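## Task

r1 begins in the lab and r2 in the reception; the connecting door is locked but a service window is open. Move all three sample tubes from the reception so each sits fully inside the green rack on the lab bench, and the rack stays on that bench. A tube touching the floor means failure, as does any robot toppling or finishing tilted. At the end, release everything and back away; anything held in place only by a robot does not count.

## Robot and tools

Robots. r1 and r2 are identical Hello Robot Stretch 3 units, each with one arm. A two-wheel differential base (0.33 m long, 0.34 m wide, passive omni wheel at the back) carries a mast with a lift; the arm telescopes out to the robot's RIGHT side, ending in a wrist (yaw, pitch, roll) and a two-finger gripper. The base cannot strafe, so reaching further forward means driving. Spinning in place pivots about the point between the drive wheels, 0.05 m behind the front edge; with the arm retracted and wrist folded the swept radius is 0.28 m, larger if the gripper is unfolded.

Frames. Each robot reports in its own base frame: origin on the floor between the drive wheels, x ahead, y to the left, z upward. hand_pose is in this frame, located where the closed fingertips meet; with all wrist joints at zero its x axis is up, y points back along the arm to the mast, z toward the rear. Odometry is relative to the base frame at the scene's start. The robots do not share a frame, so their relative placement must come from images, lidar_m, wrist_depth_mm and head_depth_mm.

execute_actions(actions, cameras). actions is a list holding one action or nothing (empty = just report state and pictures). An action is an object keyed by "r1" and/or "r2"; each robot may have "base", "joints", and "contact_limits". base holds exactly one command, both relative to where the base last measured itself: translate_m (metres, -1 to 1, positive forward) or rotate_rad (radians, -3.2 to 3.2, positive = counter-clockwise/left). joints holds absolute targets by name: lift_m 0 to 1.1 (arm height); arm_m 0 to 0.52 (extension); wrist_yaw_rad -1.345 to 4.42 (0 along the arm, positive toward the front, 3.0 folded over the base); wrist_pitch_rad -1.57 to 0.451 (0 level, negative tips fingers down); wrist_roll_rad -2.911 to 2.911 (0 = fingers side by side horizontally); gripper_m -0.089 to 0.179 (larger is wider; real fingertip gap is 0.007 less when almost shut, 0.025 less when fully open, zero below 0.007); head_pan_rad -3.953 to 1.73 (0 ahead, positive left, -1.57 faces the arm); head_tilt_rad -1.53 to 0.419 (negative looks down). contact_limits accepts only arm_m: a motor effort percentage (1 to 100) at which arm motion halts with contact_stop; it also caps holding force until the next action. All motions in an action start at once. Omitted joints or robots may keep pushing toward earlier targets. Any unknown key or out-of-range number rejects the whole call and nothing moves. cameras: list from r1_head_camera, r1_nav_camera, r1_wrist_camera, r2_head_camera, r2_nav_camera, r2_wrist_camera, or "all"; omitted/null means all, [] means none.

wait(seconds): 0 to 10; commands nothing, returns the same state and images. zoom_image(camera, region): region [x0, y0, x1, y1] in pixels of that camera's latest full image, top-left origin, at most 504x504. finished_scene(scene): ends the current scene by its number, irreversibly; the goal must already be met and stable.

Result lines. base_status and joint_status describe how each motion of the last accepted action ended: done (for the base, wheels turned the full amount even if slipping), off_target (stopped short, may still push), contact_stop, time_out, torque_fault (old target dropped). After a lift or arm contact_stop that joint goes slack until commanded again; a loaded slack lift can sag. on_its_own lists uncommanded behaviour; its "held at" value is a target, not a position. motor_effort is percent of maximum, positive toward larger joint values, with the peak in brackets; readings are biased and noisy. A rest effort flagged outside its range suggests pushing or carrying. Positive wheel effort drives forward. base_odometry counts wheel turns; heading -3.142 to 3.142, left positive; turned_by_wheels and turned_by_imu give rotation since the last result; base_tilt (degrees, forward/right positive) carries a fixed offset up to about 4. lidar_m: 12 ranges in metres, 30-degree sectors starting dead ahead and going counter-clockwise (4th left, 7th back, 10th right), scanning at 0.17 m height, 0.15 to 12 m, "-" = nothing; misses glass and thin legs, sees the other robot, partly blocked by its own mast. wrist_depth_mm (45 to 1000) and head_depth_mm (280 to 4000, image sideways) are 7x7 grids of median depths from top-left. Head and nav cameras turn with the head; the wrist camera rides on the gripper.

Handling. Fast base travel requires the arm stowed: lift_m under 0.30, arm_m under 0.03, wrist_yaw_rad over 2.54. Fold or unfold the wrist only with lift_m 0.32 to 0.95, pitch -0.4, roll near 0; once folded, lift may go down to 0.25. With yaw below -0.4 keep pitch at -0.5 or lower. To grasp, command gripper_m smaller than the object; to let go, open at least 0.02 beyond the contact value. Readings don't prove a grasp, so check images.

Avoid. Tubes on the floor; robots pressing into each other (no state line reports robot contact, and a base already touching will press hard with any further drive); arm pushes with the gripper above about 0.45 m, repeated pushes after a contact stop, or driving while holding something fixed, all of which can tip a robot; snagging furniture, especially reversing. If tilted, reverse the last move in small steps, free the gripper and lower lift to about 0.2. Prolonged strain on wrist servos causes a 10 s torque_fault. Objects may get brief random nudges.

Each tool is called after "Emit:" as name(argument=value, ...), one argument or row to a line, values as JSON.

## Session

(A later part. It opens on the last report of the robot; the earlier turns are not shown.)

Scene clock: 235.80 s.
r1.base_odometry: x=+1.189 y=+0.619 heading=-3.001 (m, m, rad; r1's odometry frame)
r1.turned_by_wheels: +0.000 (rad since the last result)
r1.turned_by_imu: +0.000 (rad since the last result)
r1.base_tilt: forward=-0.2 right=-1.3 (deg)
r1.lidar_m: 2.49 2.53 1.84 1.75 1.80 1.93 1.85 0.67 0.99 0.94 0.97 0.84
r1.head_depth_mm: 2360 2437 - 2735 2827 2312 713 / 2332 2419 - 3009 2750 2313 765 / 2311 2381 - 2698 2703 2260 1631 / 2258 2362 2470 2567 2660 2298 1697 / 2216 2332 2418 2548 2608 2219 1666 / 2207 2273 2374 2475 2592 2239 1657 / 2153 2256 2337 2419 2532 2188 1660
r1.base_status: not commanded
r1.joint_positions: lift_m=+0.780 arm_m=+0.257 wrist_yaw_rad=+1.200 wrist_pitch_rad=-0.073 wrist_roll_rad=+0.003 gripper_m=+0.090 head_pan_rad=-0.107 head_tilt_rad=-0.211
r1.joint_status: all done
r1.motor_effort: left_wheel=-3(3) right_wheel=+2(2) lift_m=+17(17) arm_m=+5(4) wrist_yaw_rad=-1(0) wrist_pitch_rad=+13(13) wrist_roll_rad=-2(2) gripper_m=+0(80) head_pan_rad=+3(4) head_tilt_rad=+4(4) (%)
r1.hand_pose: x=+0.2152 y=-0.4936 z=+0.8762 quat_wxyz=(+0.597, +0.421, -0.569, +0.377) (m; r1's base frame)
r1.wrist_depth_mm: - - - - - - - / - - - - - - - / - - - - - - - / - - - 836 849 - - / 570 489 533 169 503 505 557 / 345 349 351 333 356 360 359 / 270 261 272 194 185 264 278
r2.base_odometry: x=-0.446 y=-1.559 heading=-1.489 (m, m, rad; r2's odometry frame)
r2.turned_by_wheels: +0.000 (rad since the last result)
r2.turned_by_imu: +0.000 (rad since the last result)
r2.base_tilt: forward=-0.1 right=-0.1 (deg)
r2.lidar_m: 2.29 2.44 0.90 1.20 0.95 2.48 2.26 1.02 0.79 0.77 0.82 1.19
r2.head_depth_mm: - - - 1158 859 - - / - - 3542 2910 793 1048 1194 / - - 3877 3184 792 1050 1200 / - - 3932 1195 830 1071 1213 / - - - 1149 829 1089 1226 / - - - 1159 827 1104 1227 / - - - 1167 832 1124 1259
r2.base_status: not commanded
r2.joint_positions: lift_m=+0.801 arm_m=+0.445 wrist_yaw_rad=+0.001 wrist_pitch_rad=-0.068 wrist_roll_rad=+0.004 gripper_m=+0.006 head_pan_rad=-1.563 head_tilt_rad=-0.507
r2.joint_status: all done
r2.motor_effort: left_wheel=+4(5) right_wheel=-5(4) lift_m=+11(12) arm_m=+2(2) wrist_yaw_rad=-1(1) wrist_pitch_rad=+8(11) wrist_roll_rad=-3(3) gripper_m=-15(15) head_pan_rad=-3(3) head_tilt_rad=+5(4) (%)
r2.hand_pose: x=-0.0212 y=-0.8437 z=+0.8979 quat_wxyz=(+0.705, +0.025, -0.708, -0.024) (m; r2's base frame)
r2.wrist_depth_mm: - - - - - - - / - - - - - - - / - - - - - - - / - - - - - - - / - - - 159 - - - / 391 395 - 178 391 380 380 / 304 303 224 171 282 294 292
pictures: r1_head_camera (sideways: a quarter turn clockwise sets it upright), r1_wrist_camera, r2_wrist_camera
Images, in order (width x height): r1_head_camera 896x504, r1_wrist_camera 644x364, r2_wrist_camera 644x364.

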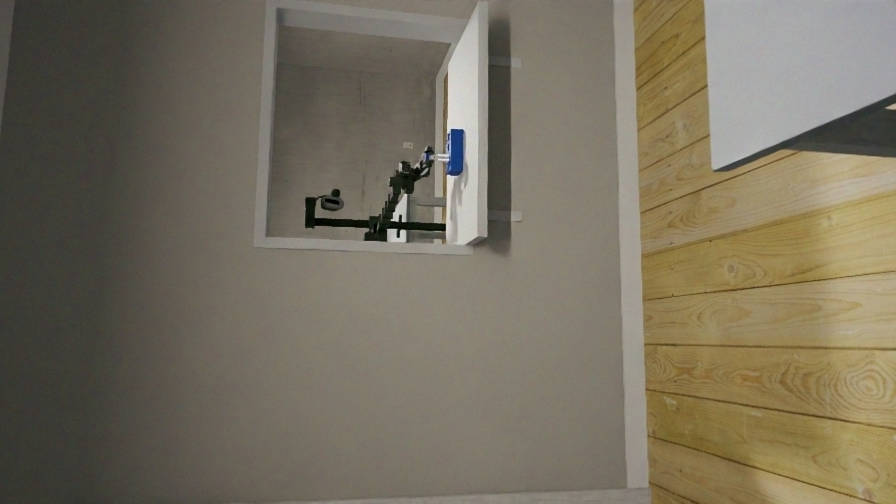

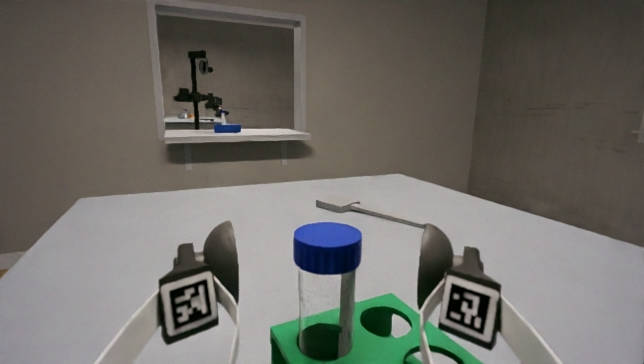

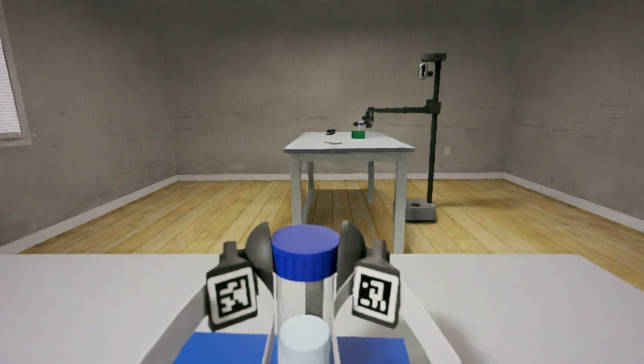

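Emit:
execute_actions(
  actions=[
    {"r1":{"joints":{"lift_m":0.87}}},
  ],
  cameras=[],
)

Emit:
execute_actions(
  actions=[
    {"r1":{"base":{"translate_m":1},"joints":{"arm_m":0,"wrist_yaw_rad":0,"head_pan_rad":-1.57,"head_tilt_rad":-0.6}}},
  ],
  cameras=[],
)

Emit:
execute_actions(
  actions=[
    {"r1":{"base":{"translate_m":0.8}}},
  ],
  cameras=[],
)

Emit:
execute_actions(
  actions=[
    {"r1":{"base":{"rotate_rad":1.61}}},
  ],
  cameras=[],
)

Emit:
execute_actions(
  actions=[
    {"r1":{"base":{"translate_m":-0.66}}},
  ],
  cameras=["r1_head_camera","r1_wrist_camera"],
)

Scene clock: 266.53 s.
r1.base_odometry: x=+1.189 y=+0.619 heading=-3.001 (m, m, rad; r1's odometry frame)
r1.turned_by_wheels: +0.000 (rad since the last result)
r1.turned_by_imu: +0.000 (rad since the last result)
r1.base_tilt: forward=-0.1 right=-1.3 (deg)
r1.lidar_m: 2.48 2.53 1.83 1.75 1.80 1.93 1.85 0.67 0.99 0.94 0.97 0.84
r1.head_depth_mm: 2385 2482 - 2687 2770 2296 714 / 2321 2438 - 3093 2751 2295 766 / 2291 2399 - 2663 2719 2266 1639 / 2289 2354 2468 2553 2660 2238 1680 / 2248 2324 2385 2495 2643 2238 1685 / 2199 2275 2399 2481 2600 2209 1671 / 2172 2242 2326 2418 2555 2227 1664
r1.base_status: not commanded
r1.joint_positions: lift_m=+0.870 arm_m=+0.257 wrist_yaw_rad=+1.200 wrist_pitch_rad=-0.073 wrist_roll_rad=+0.003 gripper_m=+0.090 head_pan_rad=-0.107 head_tilt_rad=-0.211
r1.joint_status: all done
r1.motor_effort: left_wheel=-3(3) right_wheel=+2(2) lift_m=+21(19) arm_m=+4(4) wrist_yaw_rad=+0(1) wrist_pitch_rad=+13(13) wrist_roll_rad=-2(2) gripper_m=+0(0) head_pan_rad=+4(4) head_tilt_rad=+5(4) (%)
r1.hand_pose: x=+0.2152 y=-0.4936 z=+0.9660 quat_wxyz=(+0.597, +0.421, -0.569, +0.377) (m; r1's base frame)
r1.wrist_depth_mm: - - - - - - - / - - - - - - - / - - - - - - - / - - - - - - - / - - 794 732 741 - - / - 512 524 523 526 532 - / 419 387 405 408 414 395 413
r2.base_odometry: x=-0.446 y=-1.559 heading=-1.489 (m, m, rad; r2's odometry frame)
r2.turned_by_wheels: +0.000 (rad since the last result)
r2.turned_by_imu: +0.000 (rad since the last result)
r2.base_tilt: forward=-0.1 right=-0.1 (deg)
r2.lidar_m: 2.29 2.43 0.90 1.20 0.95 2.47 2.26 1.02 0.78 0.77 0.82 1.19
r2.head_depth_mm: - - - 1154 861 - - / - - 3477 2872 797 1043 1198 / - - 3961 3186 794 1052 1196 / - - 3963 1184 830 1070 1215 / - - - 1151 828 1090 1223 / - - - 1157 831 1110 1242 / - - - 1162 827 1134 1257
r2.base_status: not commanded
r2.joint_positions: lift_m=+0.801 arm_m=+0.445 wrist_yaw_rad=+0.001 wrist_pitch_rad=-0.068 wrist_roll_rad=+0.004 gripper_m=+0.006 head_pan_rad=-1.563 head_tilt_rad=-0.507
r2.joint_status: not commanded
r2.motor_effort: left_wheel=+4(5) right_wheel=-4(5) lift_m=+11(11) arm_m=+2(2) wrist_yaw_rad=-1(1) wrist_pitch_rad=+8(8) wrist_roll_rad=-3(3) gripper_m=-15(14) head_pan_rad=-3(3) head_tilt_rad=+4(4) (%)
r2.hand_pose: x=-0.0212 y=-0.8437 z=+0.8979 quat_wxyz=(+0.705, +0.025, -0.708, -0.024) (m; r2's base frame)
r2.wrist_depth_mm: - - - - - - - / - - - - - - - / - - - - - - - / - - - - - - - / - - - 160 - - - / 394 391 - 178 394 381 378 / 305 301 223 171 283 296 294
pictures: none
No camera images: the call's "cameras" was empty. Leave "cameras" out to get every camera's image.

Scene clock: 277.93 s.
r1.base_odometry: x=+0.198 y=+0.479 heading=-3.001 (m, m, rad; r1's odometry frame)
r1.turned_by_wheels: +0.000 (rad since the last result)
r1.turned_by_imu: +0.000 (rad since the last result)
r1.base_tilt: forward=-0.1 right=-1.3 (deg)
r1.lidar_m: 1.49 1.53 1.86 1.78 1.83 2.46 1.62 1.34 0.31 0.92 2.18 1.56
r1.head_depth_mm: 2621 2864 3161 1008 763 613 - / 2575 2828 3160 992 757 628 - / 2573 2908 3145 2224 1736 - - / 2555 2859 3133 2434 1848 - - / 2546 2852 3100 2390 1851 1478 1239 / 2574 2856 3101 2423 1823 1469 1226 / 2579 2837 3115 2385 1804 1458 1224
r1.base_status: done
r1.joint_positions: lift_m=+0.870 arm_m=+0.000 wrist_yaw_rad=+0.001 wrist_pitch_rad=-0.073 wrist_roll_rad=+0.003 gripper_m=+0.090 head_pan_rad=-1.563 head_tilt_rad=-0.593
r1.joint_status: all done
r1.motor_effort: left_wheel=-3(4) right_wheel=+2(5) lift_m=+21(21) arm_m=-3(2) wrist_yaw_rad=-1(1) wrist_pitch_rad=+13(13) wrist_roll_rad=-2(2) gripper_m=+0(0) head_pan_rad=-4(51) head_tilt_rad=-3(23) (%)
r1.hand_pose: x=-0.0213 y=-0.3991 z=+0.9660 quat_wxyz=(+0.706, +0.026, -0.707, -0.026) (m; r1's base frame)
r1.wrist_depth_mm: - - - - - - - / - - - - - - - / - - - - - - - / - - - - - - - / - - - - 744 763 758 / - - - - 565 535 539 / - - - - 435 394 419
r2.base_odometry: x=-0.446 y=-1.559 heading=-1.489 (m, m, rad; r2's odometry frame)
r2.turned_by_wheels: +0.000 (rad since the last result)
r2.turned_by_imu: +0.001 (rad since the last result)
r2.base_tilt: forward=+0.0 right=+0.0 (deg)
r2.lidar_m: 2.28 2.43 0.90 1.20 0.95 2.48 2.26 1.02 0.79 0.77 0.82 1.19
r2.head_depth_mm: - - - 1158 854 - - / - - 3626 2899 797 1046 1192 / - - 3950 3185 794 1053 1196 / - - 3979 1188 825 1065 1213 / - - - 1159 827 1089 1221 / - - - 1159 830 1110 1238 / - - - 1162 828 1124 1260
r2.base_status: not commanded
r2.joint_positions: lift_m=+0.801 arm_m=+0.445 wrist_yaw_rad=+0.001 wrist_pitch_rad=-0.068 wrist_roll_rad=+0.004 gripper_m=+0.006 head_pan_rad=-1.563 head_tilt_rad=-0.507
r2.joint_status: not commanded
r2.motor_effort: left_wheel=+4(4) right_wheel=-4(4) lift_m=+12(11) arm_m=+2(2) wrist_yaw_rad=-1(1) wrist_pitch_rad=+8(8) wrist_roll_rad=-3(3) gripper_m=-15(14) head_pan_rad=-3(3) head_tilt_rad=+4(5) (%)
r2.hand_pose: x=-0.0212 y=-0.8437 z=+0.8979 quat_wxyz=(+0.705, +0.025, -0.708, -0.024) (m; r2's base frame)
r2.wrist_depth_mm: - - - - - - - / - - - - - - - / - - - - - - - / - - - - - - - / - - - 160 - - - / 396 391 - 178 395 380 381 / 302 303 223 170 282 293 293
pictures: none
No camera images: the call's "cameras" was empty. Leave "cameras" out to get every camera's image.

Scene clock: 287.33 s.
r1.base_odometry: x=-0.594 y=+0.367 heading=-3.001 (m, m, rad; r1's odometry frame)
r1.turned_by_wheels: +0.000 (rad since the last result)
r1.turned_by_imu: +0.000 (rad since the last result)
r1.base_tilt: forward=-0.1 right=-1.3 (deg)
r1.lidar_m: 0.69 0.71 0.91 1.81 1.86 2.49 2.42 1.00 1.34 2.97 1.01 0.72
r1.head_depth_mm: 2582 2832 3154 2464 1857 1516 - / 2604 2868 3130 2474 1853 1499 - / 2555 2845 3060 2452 1853 - - / 2555 2830 3101 2422 1837 - - / 2580 2795 3076 2384 1835 1477 1238 / 2563 2792 3005 2389 1818 1469 1231 / 2130 2144 2186 2144 1803 1465 1230
r1.base_status: done
r1.joint_positions: lift_m=+0.870 arm_m=+0.000 wrist_yaw_rad=+0.001 wrist_pitch_rad=-0.073 wrist_roll_rad=+0.003 gripper_m=+0.090 head_pan_rad=-1.563 head_tilt_rad=-0.593
r1.joint_status: not commanded
r1.motor_effort: left_wheel=-3(4) right_wheel=+2(5) lift_m=+20(21) arm_m=-3(3) wrist_yaw_rad=+1(1) wrist_pitch_rad=+13(13) wrist_roll_rad=-2(2) gripper_m=+0(0) head_pan_rad=-5(5) head_tilt_rad=-3(3) (%)
r1.hand_pose: x=-0.0213 y=-0.3991 z=+0.9660 quat_wxyz=(+0.706, +0.026, -0.707, -0.026) (m; r1's base frame)
r1.wrist_depth_mm: 928 - - - - - - / 923 - - - - - - / 945 - - - - - - / 975 - - - - - - / 727 - - - - - - / 913 - - - - - - / 934 - - - - - -
r2.base_odometry: x=-0.446 y=-1.559 heading=-1.489 (m, m, rad; r2's odometry frame)
r2.turned_by_wheels: +0.000 (rad since the last result)
r2.turned_by_imu: +0.001 (rad since the last result)
r2.base_tilt: forward=+0.0 right=+0.0 (deg)
r2.lidar_m: 2.29 2.44 0.90 1.20 0.95 2.47 2.26 1.02 0.79 0.77 0.82 1.19
r2.head_depth_mm: - - - 1152 861 - - / - - 3633 2909 793 1050 1188 / - - 3968 3187 794 1054 1192 / - - - 1188 827 1071 1212 / - - - 1153 827 1084 1225 / - - - 1155 830 1115 1233 / - - - 1163 831 1127 1252
r2.base_status: not commanded
r2.joint_positions: lift_m=+0.801 arm_m=+0.445 wrist_yaw_rad=+0.001 wrist_pitch_rad=-0.068 wrist_roll_rad=+0.004 gripper_m=+0.006 head_pan_rad=-1.563 head_tilt_rad=-0.507
r2.joint_status: not commanded
r2.motor_effort: left_wheel=+4(4) right_wheel=-5(4) lift_m=+11(11) arm_m=+2(2) wrist_yaw_rad=-1(1) wrist_pitch_rad=+8(8) wrist_roll_rad=-3(3) gripper_m=-15(15) head_pan_rad=-4(3) head_tilt_rad=+4(4) (%)
r2.hand_pose: x=-0.0212 y=-0.8437 z=+0.8979 quat_wxyz=(+0.705, +0.025, -0.708, -0.024) (m; r2's base frame)
r2.wrist_depth_mm: - - - - - - - / - - - - - - 914 / - - - - - - - / - - - - - - - / - - - 159 - - - / 397 391 - 178 396 378 381 / 302 300 223 171 282 293 295
pictures: none
No camera images: the call's "cameras" was empty. Leave "cameras" out to get every camera's image.

Scene clock: 290.93 s.
r1.base_odometry: x=-0.594 y=+0.367 heading=-1.391 (m, m, rad; r1's odometry frame)
r1.turned_by_wheels: +1.610 (rad since the last result)
r1.turned_by_imu: +1.574 (rad since the last result)
r1.base_tilt: forward=-0.2 right=-1.3 (deg)
r1.lidar_m: 1.80 1.87 2.55 1.00 1.01 3.11 2.73 0.98 0.72 0.69 0.72 0.94
r1.head_depth_mm: 546 603 673 762 874 1031 - / 548 603 677 762 878 1036 - / 549 606 676 764 881 - - / 551 607 679 770 886 - - / 551 610 680 771 890 1050 1198 / 552 609 681 771 892 1051 1201 / 554 611 683 773 899 1064 1193
r1.base_status: done
r1.joint_positions: lift_m=+0.870 arm_m=+0.000 wrist_yaw_rad=+0.001 wrist_pitch_rad=-0.073 wrist_roll_rad=+0.003 gripper_m=+0.090 head_pan_rad=-1.563 head_tilt_rad=-0.593
r1.joint_status: not commanded
r1.motor_effort: left_wheel=-3(6) right_wheel=+3(6) lift_m=+21(22) arm_m=-3(4) wrist_yaw_rad=-1(1) wrist_pitch_rad=+13(13) wrist_roll_rad=-2(2) gripper_m=+0(0) head_pan_rad=-5(4) head_tilt_rad=-3(2) (%)
r1.hand_pose: x=-0.0213 y=-0.3991 z=+0.9660 quat_wxyz=(+0.706, +0.026, -0.707, -0.026) (m; r1's base frame)
r1.wrist_depth_mm: 401 403 405 404 402 405 - / 414 416 412 414 417 414 - / 428 427 429 428 429 432 710 / 438 439 441 445 441 439 - / 456 459 453 459 458 457 766 / 474 470 474 474 473 468 540 / 492 495 491 492 488 500 420
r2.base_odometry: x=-0.446 y=-1.559 heading=-1.489 (m, m, rad; r2's odometry frame)
r2.turned_by_wheels: +0.000 (rad since the last result)
r2.turned_by_imu: +0.000 (rad since the last result)
r2.base_tilt: forward=-0.1 right=-0.1 (deg)
r2.lidar_m: 2.29 2.44 0.90 1.20 0.95 2.47 2.26 1.02 0.79 0.77 0.82 1.19
r2.head_depth_mm: - - - 1149 862 - - / - - 3572 2899 793 1045 1195 / - - 3908 3223 793 1053 1196 / - - 3985 1200 824 1071 1213 / - - - 1151 828 1093 1230 / - - - 1150 828 1114 1235 / - - - 1161 835 1135 1257
r2.base_status: not commanded
r2.joint_positions: lift_m=+0.801 arm_m=+0.445 wrist_yaw_rad=+0.001 wrist_pitch_rad=-0.068 wrist_roll_rad=+0.004 gripper_m=+0.006 head_pan_rad=-1.563 head_tilt_rad=-0.507
r2.joint_status: not commanded
r2.motor_effort: left_wheel=+5(4) right_wheel=-4(4) lift_m=+11(12) arm_m=+2(2) wrist_yaw_rad=-1(0) wrist_pitch_rad=+8(8) wrist_roll_rad=-3(3) gripper_m=-15(16) head_pan_rad=-3(3) head_tilt_rad=+4(4) (%)
r2.hand_pose: x=-0.0212 y=-0.8437 z=+0.8979 quat_wxyz=(+0.705, +0.025, -0.708, -0.024) (m; r2's base frame)
r2.wrist_depth_mm: - - - - - - - / - - - - - 977 690 / - - - - - - - / - - - - - - - / - - - 159 - - - / 396 391 - 178 400 381 380 / 303 301 223 171 283 297 294
pictures: none
No camera images: the call's "cameras" was empty. Leave "cameras" out to get every camera's image.

Scene clock: 299.00 s.
r1.base_odometry: x=-0.711 y=+1.016 heading=-1.391 (m, m, rad; r1's odometry frame)
r1.turned_by_wheels: +0.000 (rad since the last result)
r1.turned_by_imu: +0.000 (rad since the last result)
r1.base_tilt: forward=-0.1 right=-1.3 (deg)
r1.lidar_m: 2.46 2.55 1.03 1.00 1.01 2.41 2.32 0.98 0.72 0.69 0.72 0.98
r1.head_depth_mm: - - 3686 1005 758 1036 - / - - 3657 996 760 1034 - / - - 2996 858 753 - - / - 1560 973 889 751 - - / - 2401 3326 975 744 1049 1205 / - - 3470 973 740 1060 1202 / - - 3417 892 736 1065 1197
r1.base_status: done
r1.joint_positions: lift_m=+0.870 arm_m=+0.000 wrist_yaw_rad=+0.001 wrist_pitch_rad=-0.073 wrist_roll_rad=+0.003 gripper_m=+0.090 head_pan_rad=-1.563 head_tilt_rad=-0.593
r1.joint_status: not commanded
r1.motor_effort: left_wheel=-3(7) right_wheel=+2(3) lift_m=+21(21) arm_m=-3(3) wrist_yaw_rad=+0(0) wrist_pitch_rad=+13(13) wrist_roll_rad=-2(2) gripper_m=+0(0) head_pan_rad=-4(4) head_tilt_rad=-2(1) (%)
r1.hand_pose: x=-0.0213 y=-0.3991 z=+0.9660 quat_wxyz=(+0.706, +0.026, -0.707, -0.026) (m; r1's base frame)
r1.wrist_depth_mm: 431 - - - - - - / 434 - - - - - - / 433 - - - - - - / 447 - - - - - - / 452 673 796 689 758 761 - / 470 521 527 490 485 542 539 / 402 392 408 410 416 400 419
r2.base_odometry: x=-0.446 y=-1.559 heading=-1.489 (m, m, rad; r2's odometry frame)
r2.turned_by_wheels: +0.000 (rad since the last result)
r2.turned_by_imu: +0.001 (rad since the last result)
r2.base_tilt: forward=+0.0 right=-0.1 (deg)
r2.lidar_m: 2.29 2.43 0.90 1.20 0.95 2.47 2.26 1.02 0.79 0.77 0.82 1.19
r2.head_depth_mm: - - - 1149 863 - - / - - 3620 2896 796 1047 1189 / - 1548 2618 3139 796 1055 1194 / - - 3889 1198 827 1072 1211 / - - - 1154 828 1087 1229 / - - - 1154 828 1109 1231 / - - - 1164 830 1133 1254
r2.base_status: not commanded
r2.joint_positions: lift_m=+0.801 arm_m=+0.445 wrist_yaw_rad=+0.001 wrist_pitch_rad=-0.068 wrist_roll_rad=+0.004 gripper_m=+0.006 head_pan_rad=-1.563 head_tilt_rad=-0.507
r2.joint_status: not commanded
r2.motor_effort: left_wheel=+4(4) right_wheel=-4(4) lift_m=+11(11) arm_m=+2(2) wrist_yaw_rad=-1(1) wrist_pitch_rad=+8(8) wrist_roll_rad=-3(3) gripper_m=-15(15) head_pan_rad=-4(3) head_tilt_rad=+4(4) (%)
r2.hand_pose: x=-0.0212 y=-0.8437 z=+0.8979 quat_wxyz=(+0.705, +0.025, -0.708, -0.024) (m; r2's base frame)
r2.wrist_depth_mm: - - - - - - - / - - - 720 - - - / - - - - - - - / - - - - - - - / - - - 159 - - - / 393 388 - 179 394 383 378 / 303 301 224 170 280 294 293
pictures: r1_head_camera (sideways: a quarter turn clockwise sets it upright), r1_wrist_camera
Images, in order (width x height): r1_head_camera 896x504, r1_wrist_camera 644x364.

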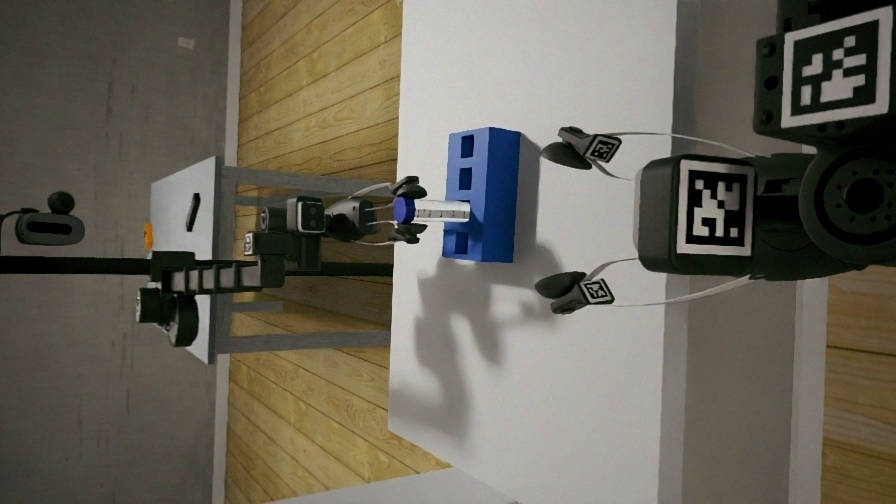

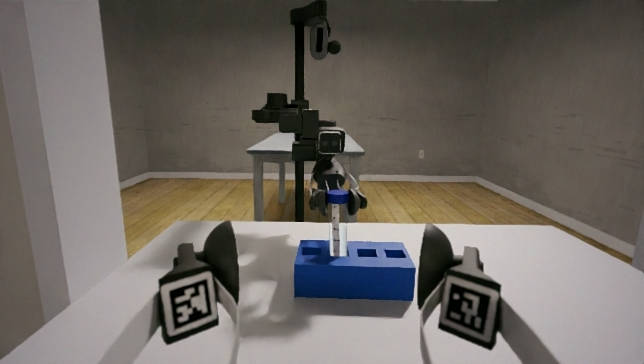

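It was in.

Emit:
execute_actions(
  actions=[
    {"r2":{"joints":{"lift_m":0.776}},"r1":{"base":{"translate_m":-0.02},"joints":{"lift_m":0.775,"arm_m":0.12}}},
  ],
  cameras=[],
)

Emit:
execute_actions(
  actions=[
    {"r2":{"joints":{"gripper_m":0.08}}},
  ],
  cameras=[],
)

Emit:
execute_actions(
  actions=[
    {"r2":{"joints":{"arm_m":0}},"r1":{"joints":{"arm_m":0.26}}},
  ],
  cameras=["r1_wrist_camera"],
)

Scene clock: 301.47 s.
r1.base_odometry: x=-0.715 y=+1.036 heading=-1.392 (m, m, rad; r1's odometry frame)
r1.turned_by_wheels: +0.000 (rad since the last result)
r1.turned_by_imu: +0.000 (rad since the last result)
r1.base_tilt: forward=-0.1 right=-1.3 (deg)
r1.lidar_m: 2.48 2.58 1.04 0.99 1.01 2.39 2.30 0.98 0.72 0.69 0.72 0.98
r1.head_depth_mm: - - 3606 998 759 670 - / - - 3572 996 761 - - / - - 3334 880 776 - - / 1427 2603 967 882 779 - 1196 / - 2433 3119 977 746 1054 1210 / - - 3463 969 741 1054 1204 / - - 3509 926 738 1060 1200
r1.base_status: done
r1.joint_positions: lift_m=+0.775 arm_m=+0.120 wrist_yaw_rad=+0.001 wrist_pitch_rad=-0.073 wrist_roll_rad=+0.003 gripper_m=+0.090 head_pan_rad=-1.563 head_tilt_rad=-0.593
r1.joint_status: all done
r1.motor_effort: left_wheel=-3(7) right_wheel=+2(4) lift_m=+16(18) arm_m=+4(3) wrist_yaw_rad=-1(0) wrist_pitch_rad=+13(13) wrist_roll_rad=-2(2) gripper_m=-1(0) head_pan_rad=-4(5) head_tilt_rad=-3(2) (%)
r1.hand_pose: x=-0.0213 y=-0.5185 z=+0.8712 quat_wxyz=(+0.706, +0.026, -0.707, -0.026) (m; r1's base frame)
r1.wrist_depth_mm: - - - - - - - / - - - - - - - / - - - 586 - - - / - - - 637 - - - / 434 475 482 358 378 500 506 / 338 340 344 346 348 353 354 / 264 254 265 269 269 260 273
r2.base_odometry: x=-0.446 y=-1.559 heading=-1.489 (m, m, rad; r2's odometry frame)
r2.turned_by_wheels: +0.000 (rad since the last result)
r2.turned_by_imu: +0.000 (rad since the last result)
r2.base_tilt: forward=+0.0 right=-0.1 (deg)
r2.lidar_m: 2.29 2.43 0.90 1.20 0.95 2.48 2.26 1.01 0.78 0.77 0.82 1.19
r2.head_depth_mm: - - - 1148 828 715 - / - - 3669 2698 794 1049 1191 / - 3561 2643 3177 780 1056 1190 / - - 2678 1187 813 1068 1211 / - - - 1154 828 1085 1227 / - - - 1158 827 1103 1233 / - - - 1158 827 1135 1258
r2.base_status: not commanded
r2.joint_positions: lift_m=+0.777 arm_m=+0.445 wrist_yaw_rad=+0.001 wrist_pitch_rad=-0.068 wrist_roll_rad=+0.004 gripper_m=+0.006 head_pan_rad=-1.563 head_tilt_rad=-0.507
r2.joint_status: all done
r2.motor_effort: left_wheel=+4(3) right_wheel=-4(4) lift_m=+11(11) arm_m=+2(2) wrist_yaw_rad=-1(1) wrist_pitch_rad=+9(8) wrist_roll_rad=-3(3) gripper_m=-15(15) head_pan_rad=-3(3) head_tilt_rad=+4(4) (%)
r2.hand_pose: x=-0.0212 y=-0.8437 z=+0.8738 quat_wxyz=(+0.705, +0.025, -0.708, -0.024) (m; r2's base frame)
r2.wrist_depth_mm: - - - - - - - / - - - - - - - / - - - 633 - - - / - - - - - - - / - - - 159 - - - / 346 345 - 178 349 336 336 / 268 227 192 171 187 261 260
pictures: none
No camera images: the call's "cameras" was empty. Leave "cameras" out to get every camera's image.

Scene clock: 302.70 s.
r1.base_odometry: x=-0.715 y=+1.036 heading=-1.392 (m, m, rad; r1's odometry frame)
r1.turned_by_wheels: +0.000 (rad since the last result)
r1.turned_by_imu: +0.000 (rad since the last result)
r1.base_tilt: forward=-0.1 right=-1.3 (deg)
r1.lidar_m: 2.48 2.58 1.05 0.99 1.00 2.39 2.30 0.98 0.72 0.69 0.71 0.98
r1.head_depth_mm: - - 3700 1004 759 667 - / - - 3575 997 756 - - / - - 3444 874 776 - - / 1428 2566 969 886 773 - 1184 / - 2415 3151 980 745 1045 1210 / - - 3522 970 742 1056 1205 / - - 3461 926 736 1064 1193
r1.base_status: not commanded
r1.joint_positions: lift_m=+0.775 arm_m=+0.120 wrist_yaw_rad=+0.001 wrist_pitch_rad=-0.073 wrist_roll_rad=+0.003 gripper_m=+0.090 head_pan_rad=-1.563 head_tilt_rad=-0.593
r1.joint_status: not commanded
r1.motor_effort: left_wheel=-3(3) right_wheel=+2(2) lift_m=+16(17) arm_m=+3(4) wrist_yaw_rad=-1(1) wrist_pitch_rad=+13(13) wrist_roll_rad=-2(2) gripper_m=+0(0) head_pan_rad=-4(4) head_tilt_rad=-2(2) (%)
r1.hand_pose: x=-0.0213 y=-0.5185 z=+0.8712 quat_wxyz=(+0.706, +0.026, -0.707, -0.026) (m; r1's base frame)
r1.wrist_depth_mm: - - - - - - - / - - - - - - - / - - - 587 - - - / - - - 536 - - - / 436 477 480 359 379 501 505 / 337 340 343 346 347 353 355 / 264 254 266 269 269 259 273
r2.base_odometry: x=-0.446 y=-1.559 heading=-1.489 (m, m, rad; r2's odometry frame)
r2.turned_by_wheels: +0.000 (rad since the last result)
r2.turned_by_imu: +0.000 (rad since the last result)
r2.base_tilt: forward=+0.0 right=+0.0 (deg)
r2.lidar_m: 2.29 2.44 0.90 1.20 0.95 2.48 2.25 1.02 0.79 0.77 0.82 1.19
r2.head_depth_mm: - - - 1156 827 712 - / - - 3664 2714 795 1048 1191 / - 3626 2668 3137 780 1045 1192 / - - 2697 1812 812 1067 1212 / - - - 1159 824 1091 1239 / - - - 1156 829 1112 1234 / - - - 1163 827 1125 1250
r2.base_status: not commanded
r2.joint_positions: lift_m=+0.777 arm_m=+0.445 wrist_yaw_rad=+0.001 wrist_pitch_rad=-0.070 wrist_roll_rad=+0.004 gripper_m=+0.080 head_pan_rad=-1.563 head_tilt_rad=-0.507
r2.joint_status: all done
r2.motor_effort: left_wheel=+4(5) right_wheel=-4(4) lift_m=+11(11) arm_m=+2(2) wrist_yaw_rad=-1(1) wrist_pitch_rad=+10(10) wrist_roll_rad=-3(3) gripper_m=+1(89) head_pan_rad=-3(3) head_tilt_rad=+4(4) (%)
r2.hand_pose: x=-0.0212 y=-0.8436 z=+0.8732 quat_wxyz=(+0.705, +0.025, -0.708, -0.025) (m; r2's base frame)
r2.wrist_depth_mm: - - - - - - - / - - - - - - - / - - - 647 - - - / - - - - - - - / - - - 439 - - - / 347 346 332 317 346 335 333 / 266 198 192 175 196 258 258
pictures: none
No camera images: the call's "cameras" was empty. Leave "cameras" out to get every camera's image.

Scene clock: 307.17 s.
r1.base_odometry: x=-0.715 y=+1.036 heading=-1.392 (m, m, rad; r1's odometry frame)
r1.turned_by_wheels: +0.000 (rad since the last result)
r1.turned_by_imu: +0.000 (rad since the last result)
r1.base_tilt: forward=-0.1 right=-1.3 (deg)
r1.lidar_m: 2.48 2.58 1.05 0.99 1.01 2.39 2.30 0.98 0.72 0.69 0.72 0.98
r1.head_depth_mm: - - 3580 1004 759 665 - / - - 3597 1000 - 1054 1194 / - - 3364 1036 - 1075 1189 / 1442 2371 3098 1028 747 1055 1206 / - 2376 3336 979 744 1048 1208 / - - 3461 974 740 1051 1201 / - - 3393 928 737 1064 1201
r1.base_status: not commanded
r1.joint_positions: lift_m=+0.775 arm_m=+0.260 wrist_yaw_rad=+0.001 wrist_pitch_rad=-0.073 wrist_roll_rad=+0.003 gripper_m=+0.090 head_pan_rad=-1.563 head_tilt_rad=-0.593
r1.joint_status: all done
r1.motor_effort: left_wheel=-3(3) right_wheel=+2(2) lift_m=+17(18) arm_m=+3(5) wrist_yaw_rad=-1(1) wrist_pitch_rad=+13(13) wrist_roll_rad=-2(2) gripper_m=+0(1) head_pan_rad=-5(5) head_tilt_rad=-2(3) (%)
r1.hand_pose: x=-0.0213 y=-0.6585 z=+0.8712 quat_wxyz=(+0.706, +0.026, -0.707, -0.026) (m; r1's base frame)
r1.wrist_depth_mm: - - - - - - - / - - - - - - - / - - - - - - - / - - - - - - - / - 471 515 448 491 496 500 / 334 338 243 245 245 351 350 / 263 253 228 220 220 248 273
r2.base_odometry: x=-0.446 y=-1.559 heading=-1.489 (m, m, rad; r2's odometry frame)
r2.turned_by_wheels: +0.000 (rad since the last result)
r2.turned_by_imu: +0.000 (rad since the last result)
r2.base_tilt: forward=+0.0 right=+0.0 (deg)
r2.lidar_m: 2.29 2.44 0.90 1.20 0.95 2.48 2.26 1.02 0.79 0.77 0.82 1.19
r2.head_depth_mm: - - - 1157 825 1012 1175 / - - 3722 1157 829 1023 1190 / - 3574 2683 1090 827 1052 1158 / - - 2553 1092 826 1056 1202 / - - - 1151 823 1089 1220 / - - - 1159 832 1106 1233 / - - - 1158 829 1127 1255
r2.base_status: not commanded
r2.joint_positions: lift_m=+0.777 arm_m=+0.002 wrist_yaw_rad=+0.000 wrist_pitch_rad=-0.070 wrist_roll_rad=+0.004 gripper_m=+0.080 head_pan_rad=-1.563 head_tilt_rad=-0.507
r2.joint_status: all done
joint sent to its limit — the command would take r2.arm_m past its lower limit, so that joint was sent only as far as its limit.
r2.motor_effort: left_wheel=+4(5) right_wheel=-4(4) lift_m=+11(11) arm_m=-4(5) wrist_yaw_rad=+0(1) wrist_pitch_rad=+9(10) wrist_roll_rad=-3(3) gripper_m=-1(0) head_pan_rad=-3(3) head_tilt_rad=+4(4) (%)
r2.hand_pose: x=-0.0214 y=-0.4008 z=+0.8732 quat_wxyz=(+0.705, +0.025, -0.708, -0.025) (m; r2's base frame)
r2.wrist_depth_mm: - - - - - 592 477 / - - - - - 595 492 / - - - 904 - 593 517 / 665 884 879 653 856 589 523 / 510 497 541 497 526 479 547 / 352 350 343 344 349 339 336 / 618 614 603 606 600 592 595
pictures: r1_wrist_camera
Images, in order (width x height): r1_wrist_camera 644x364.

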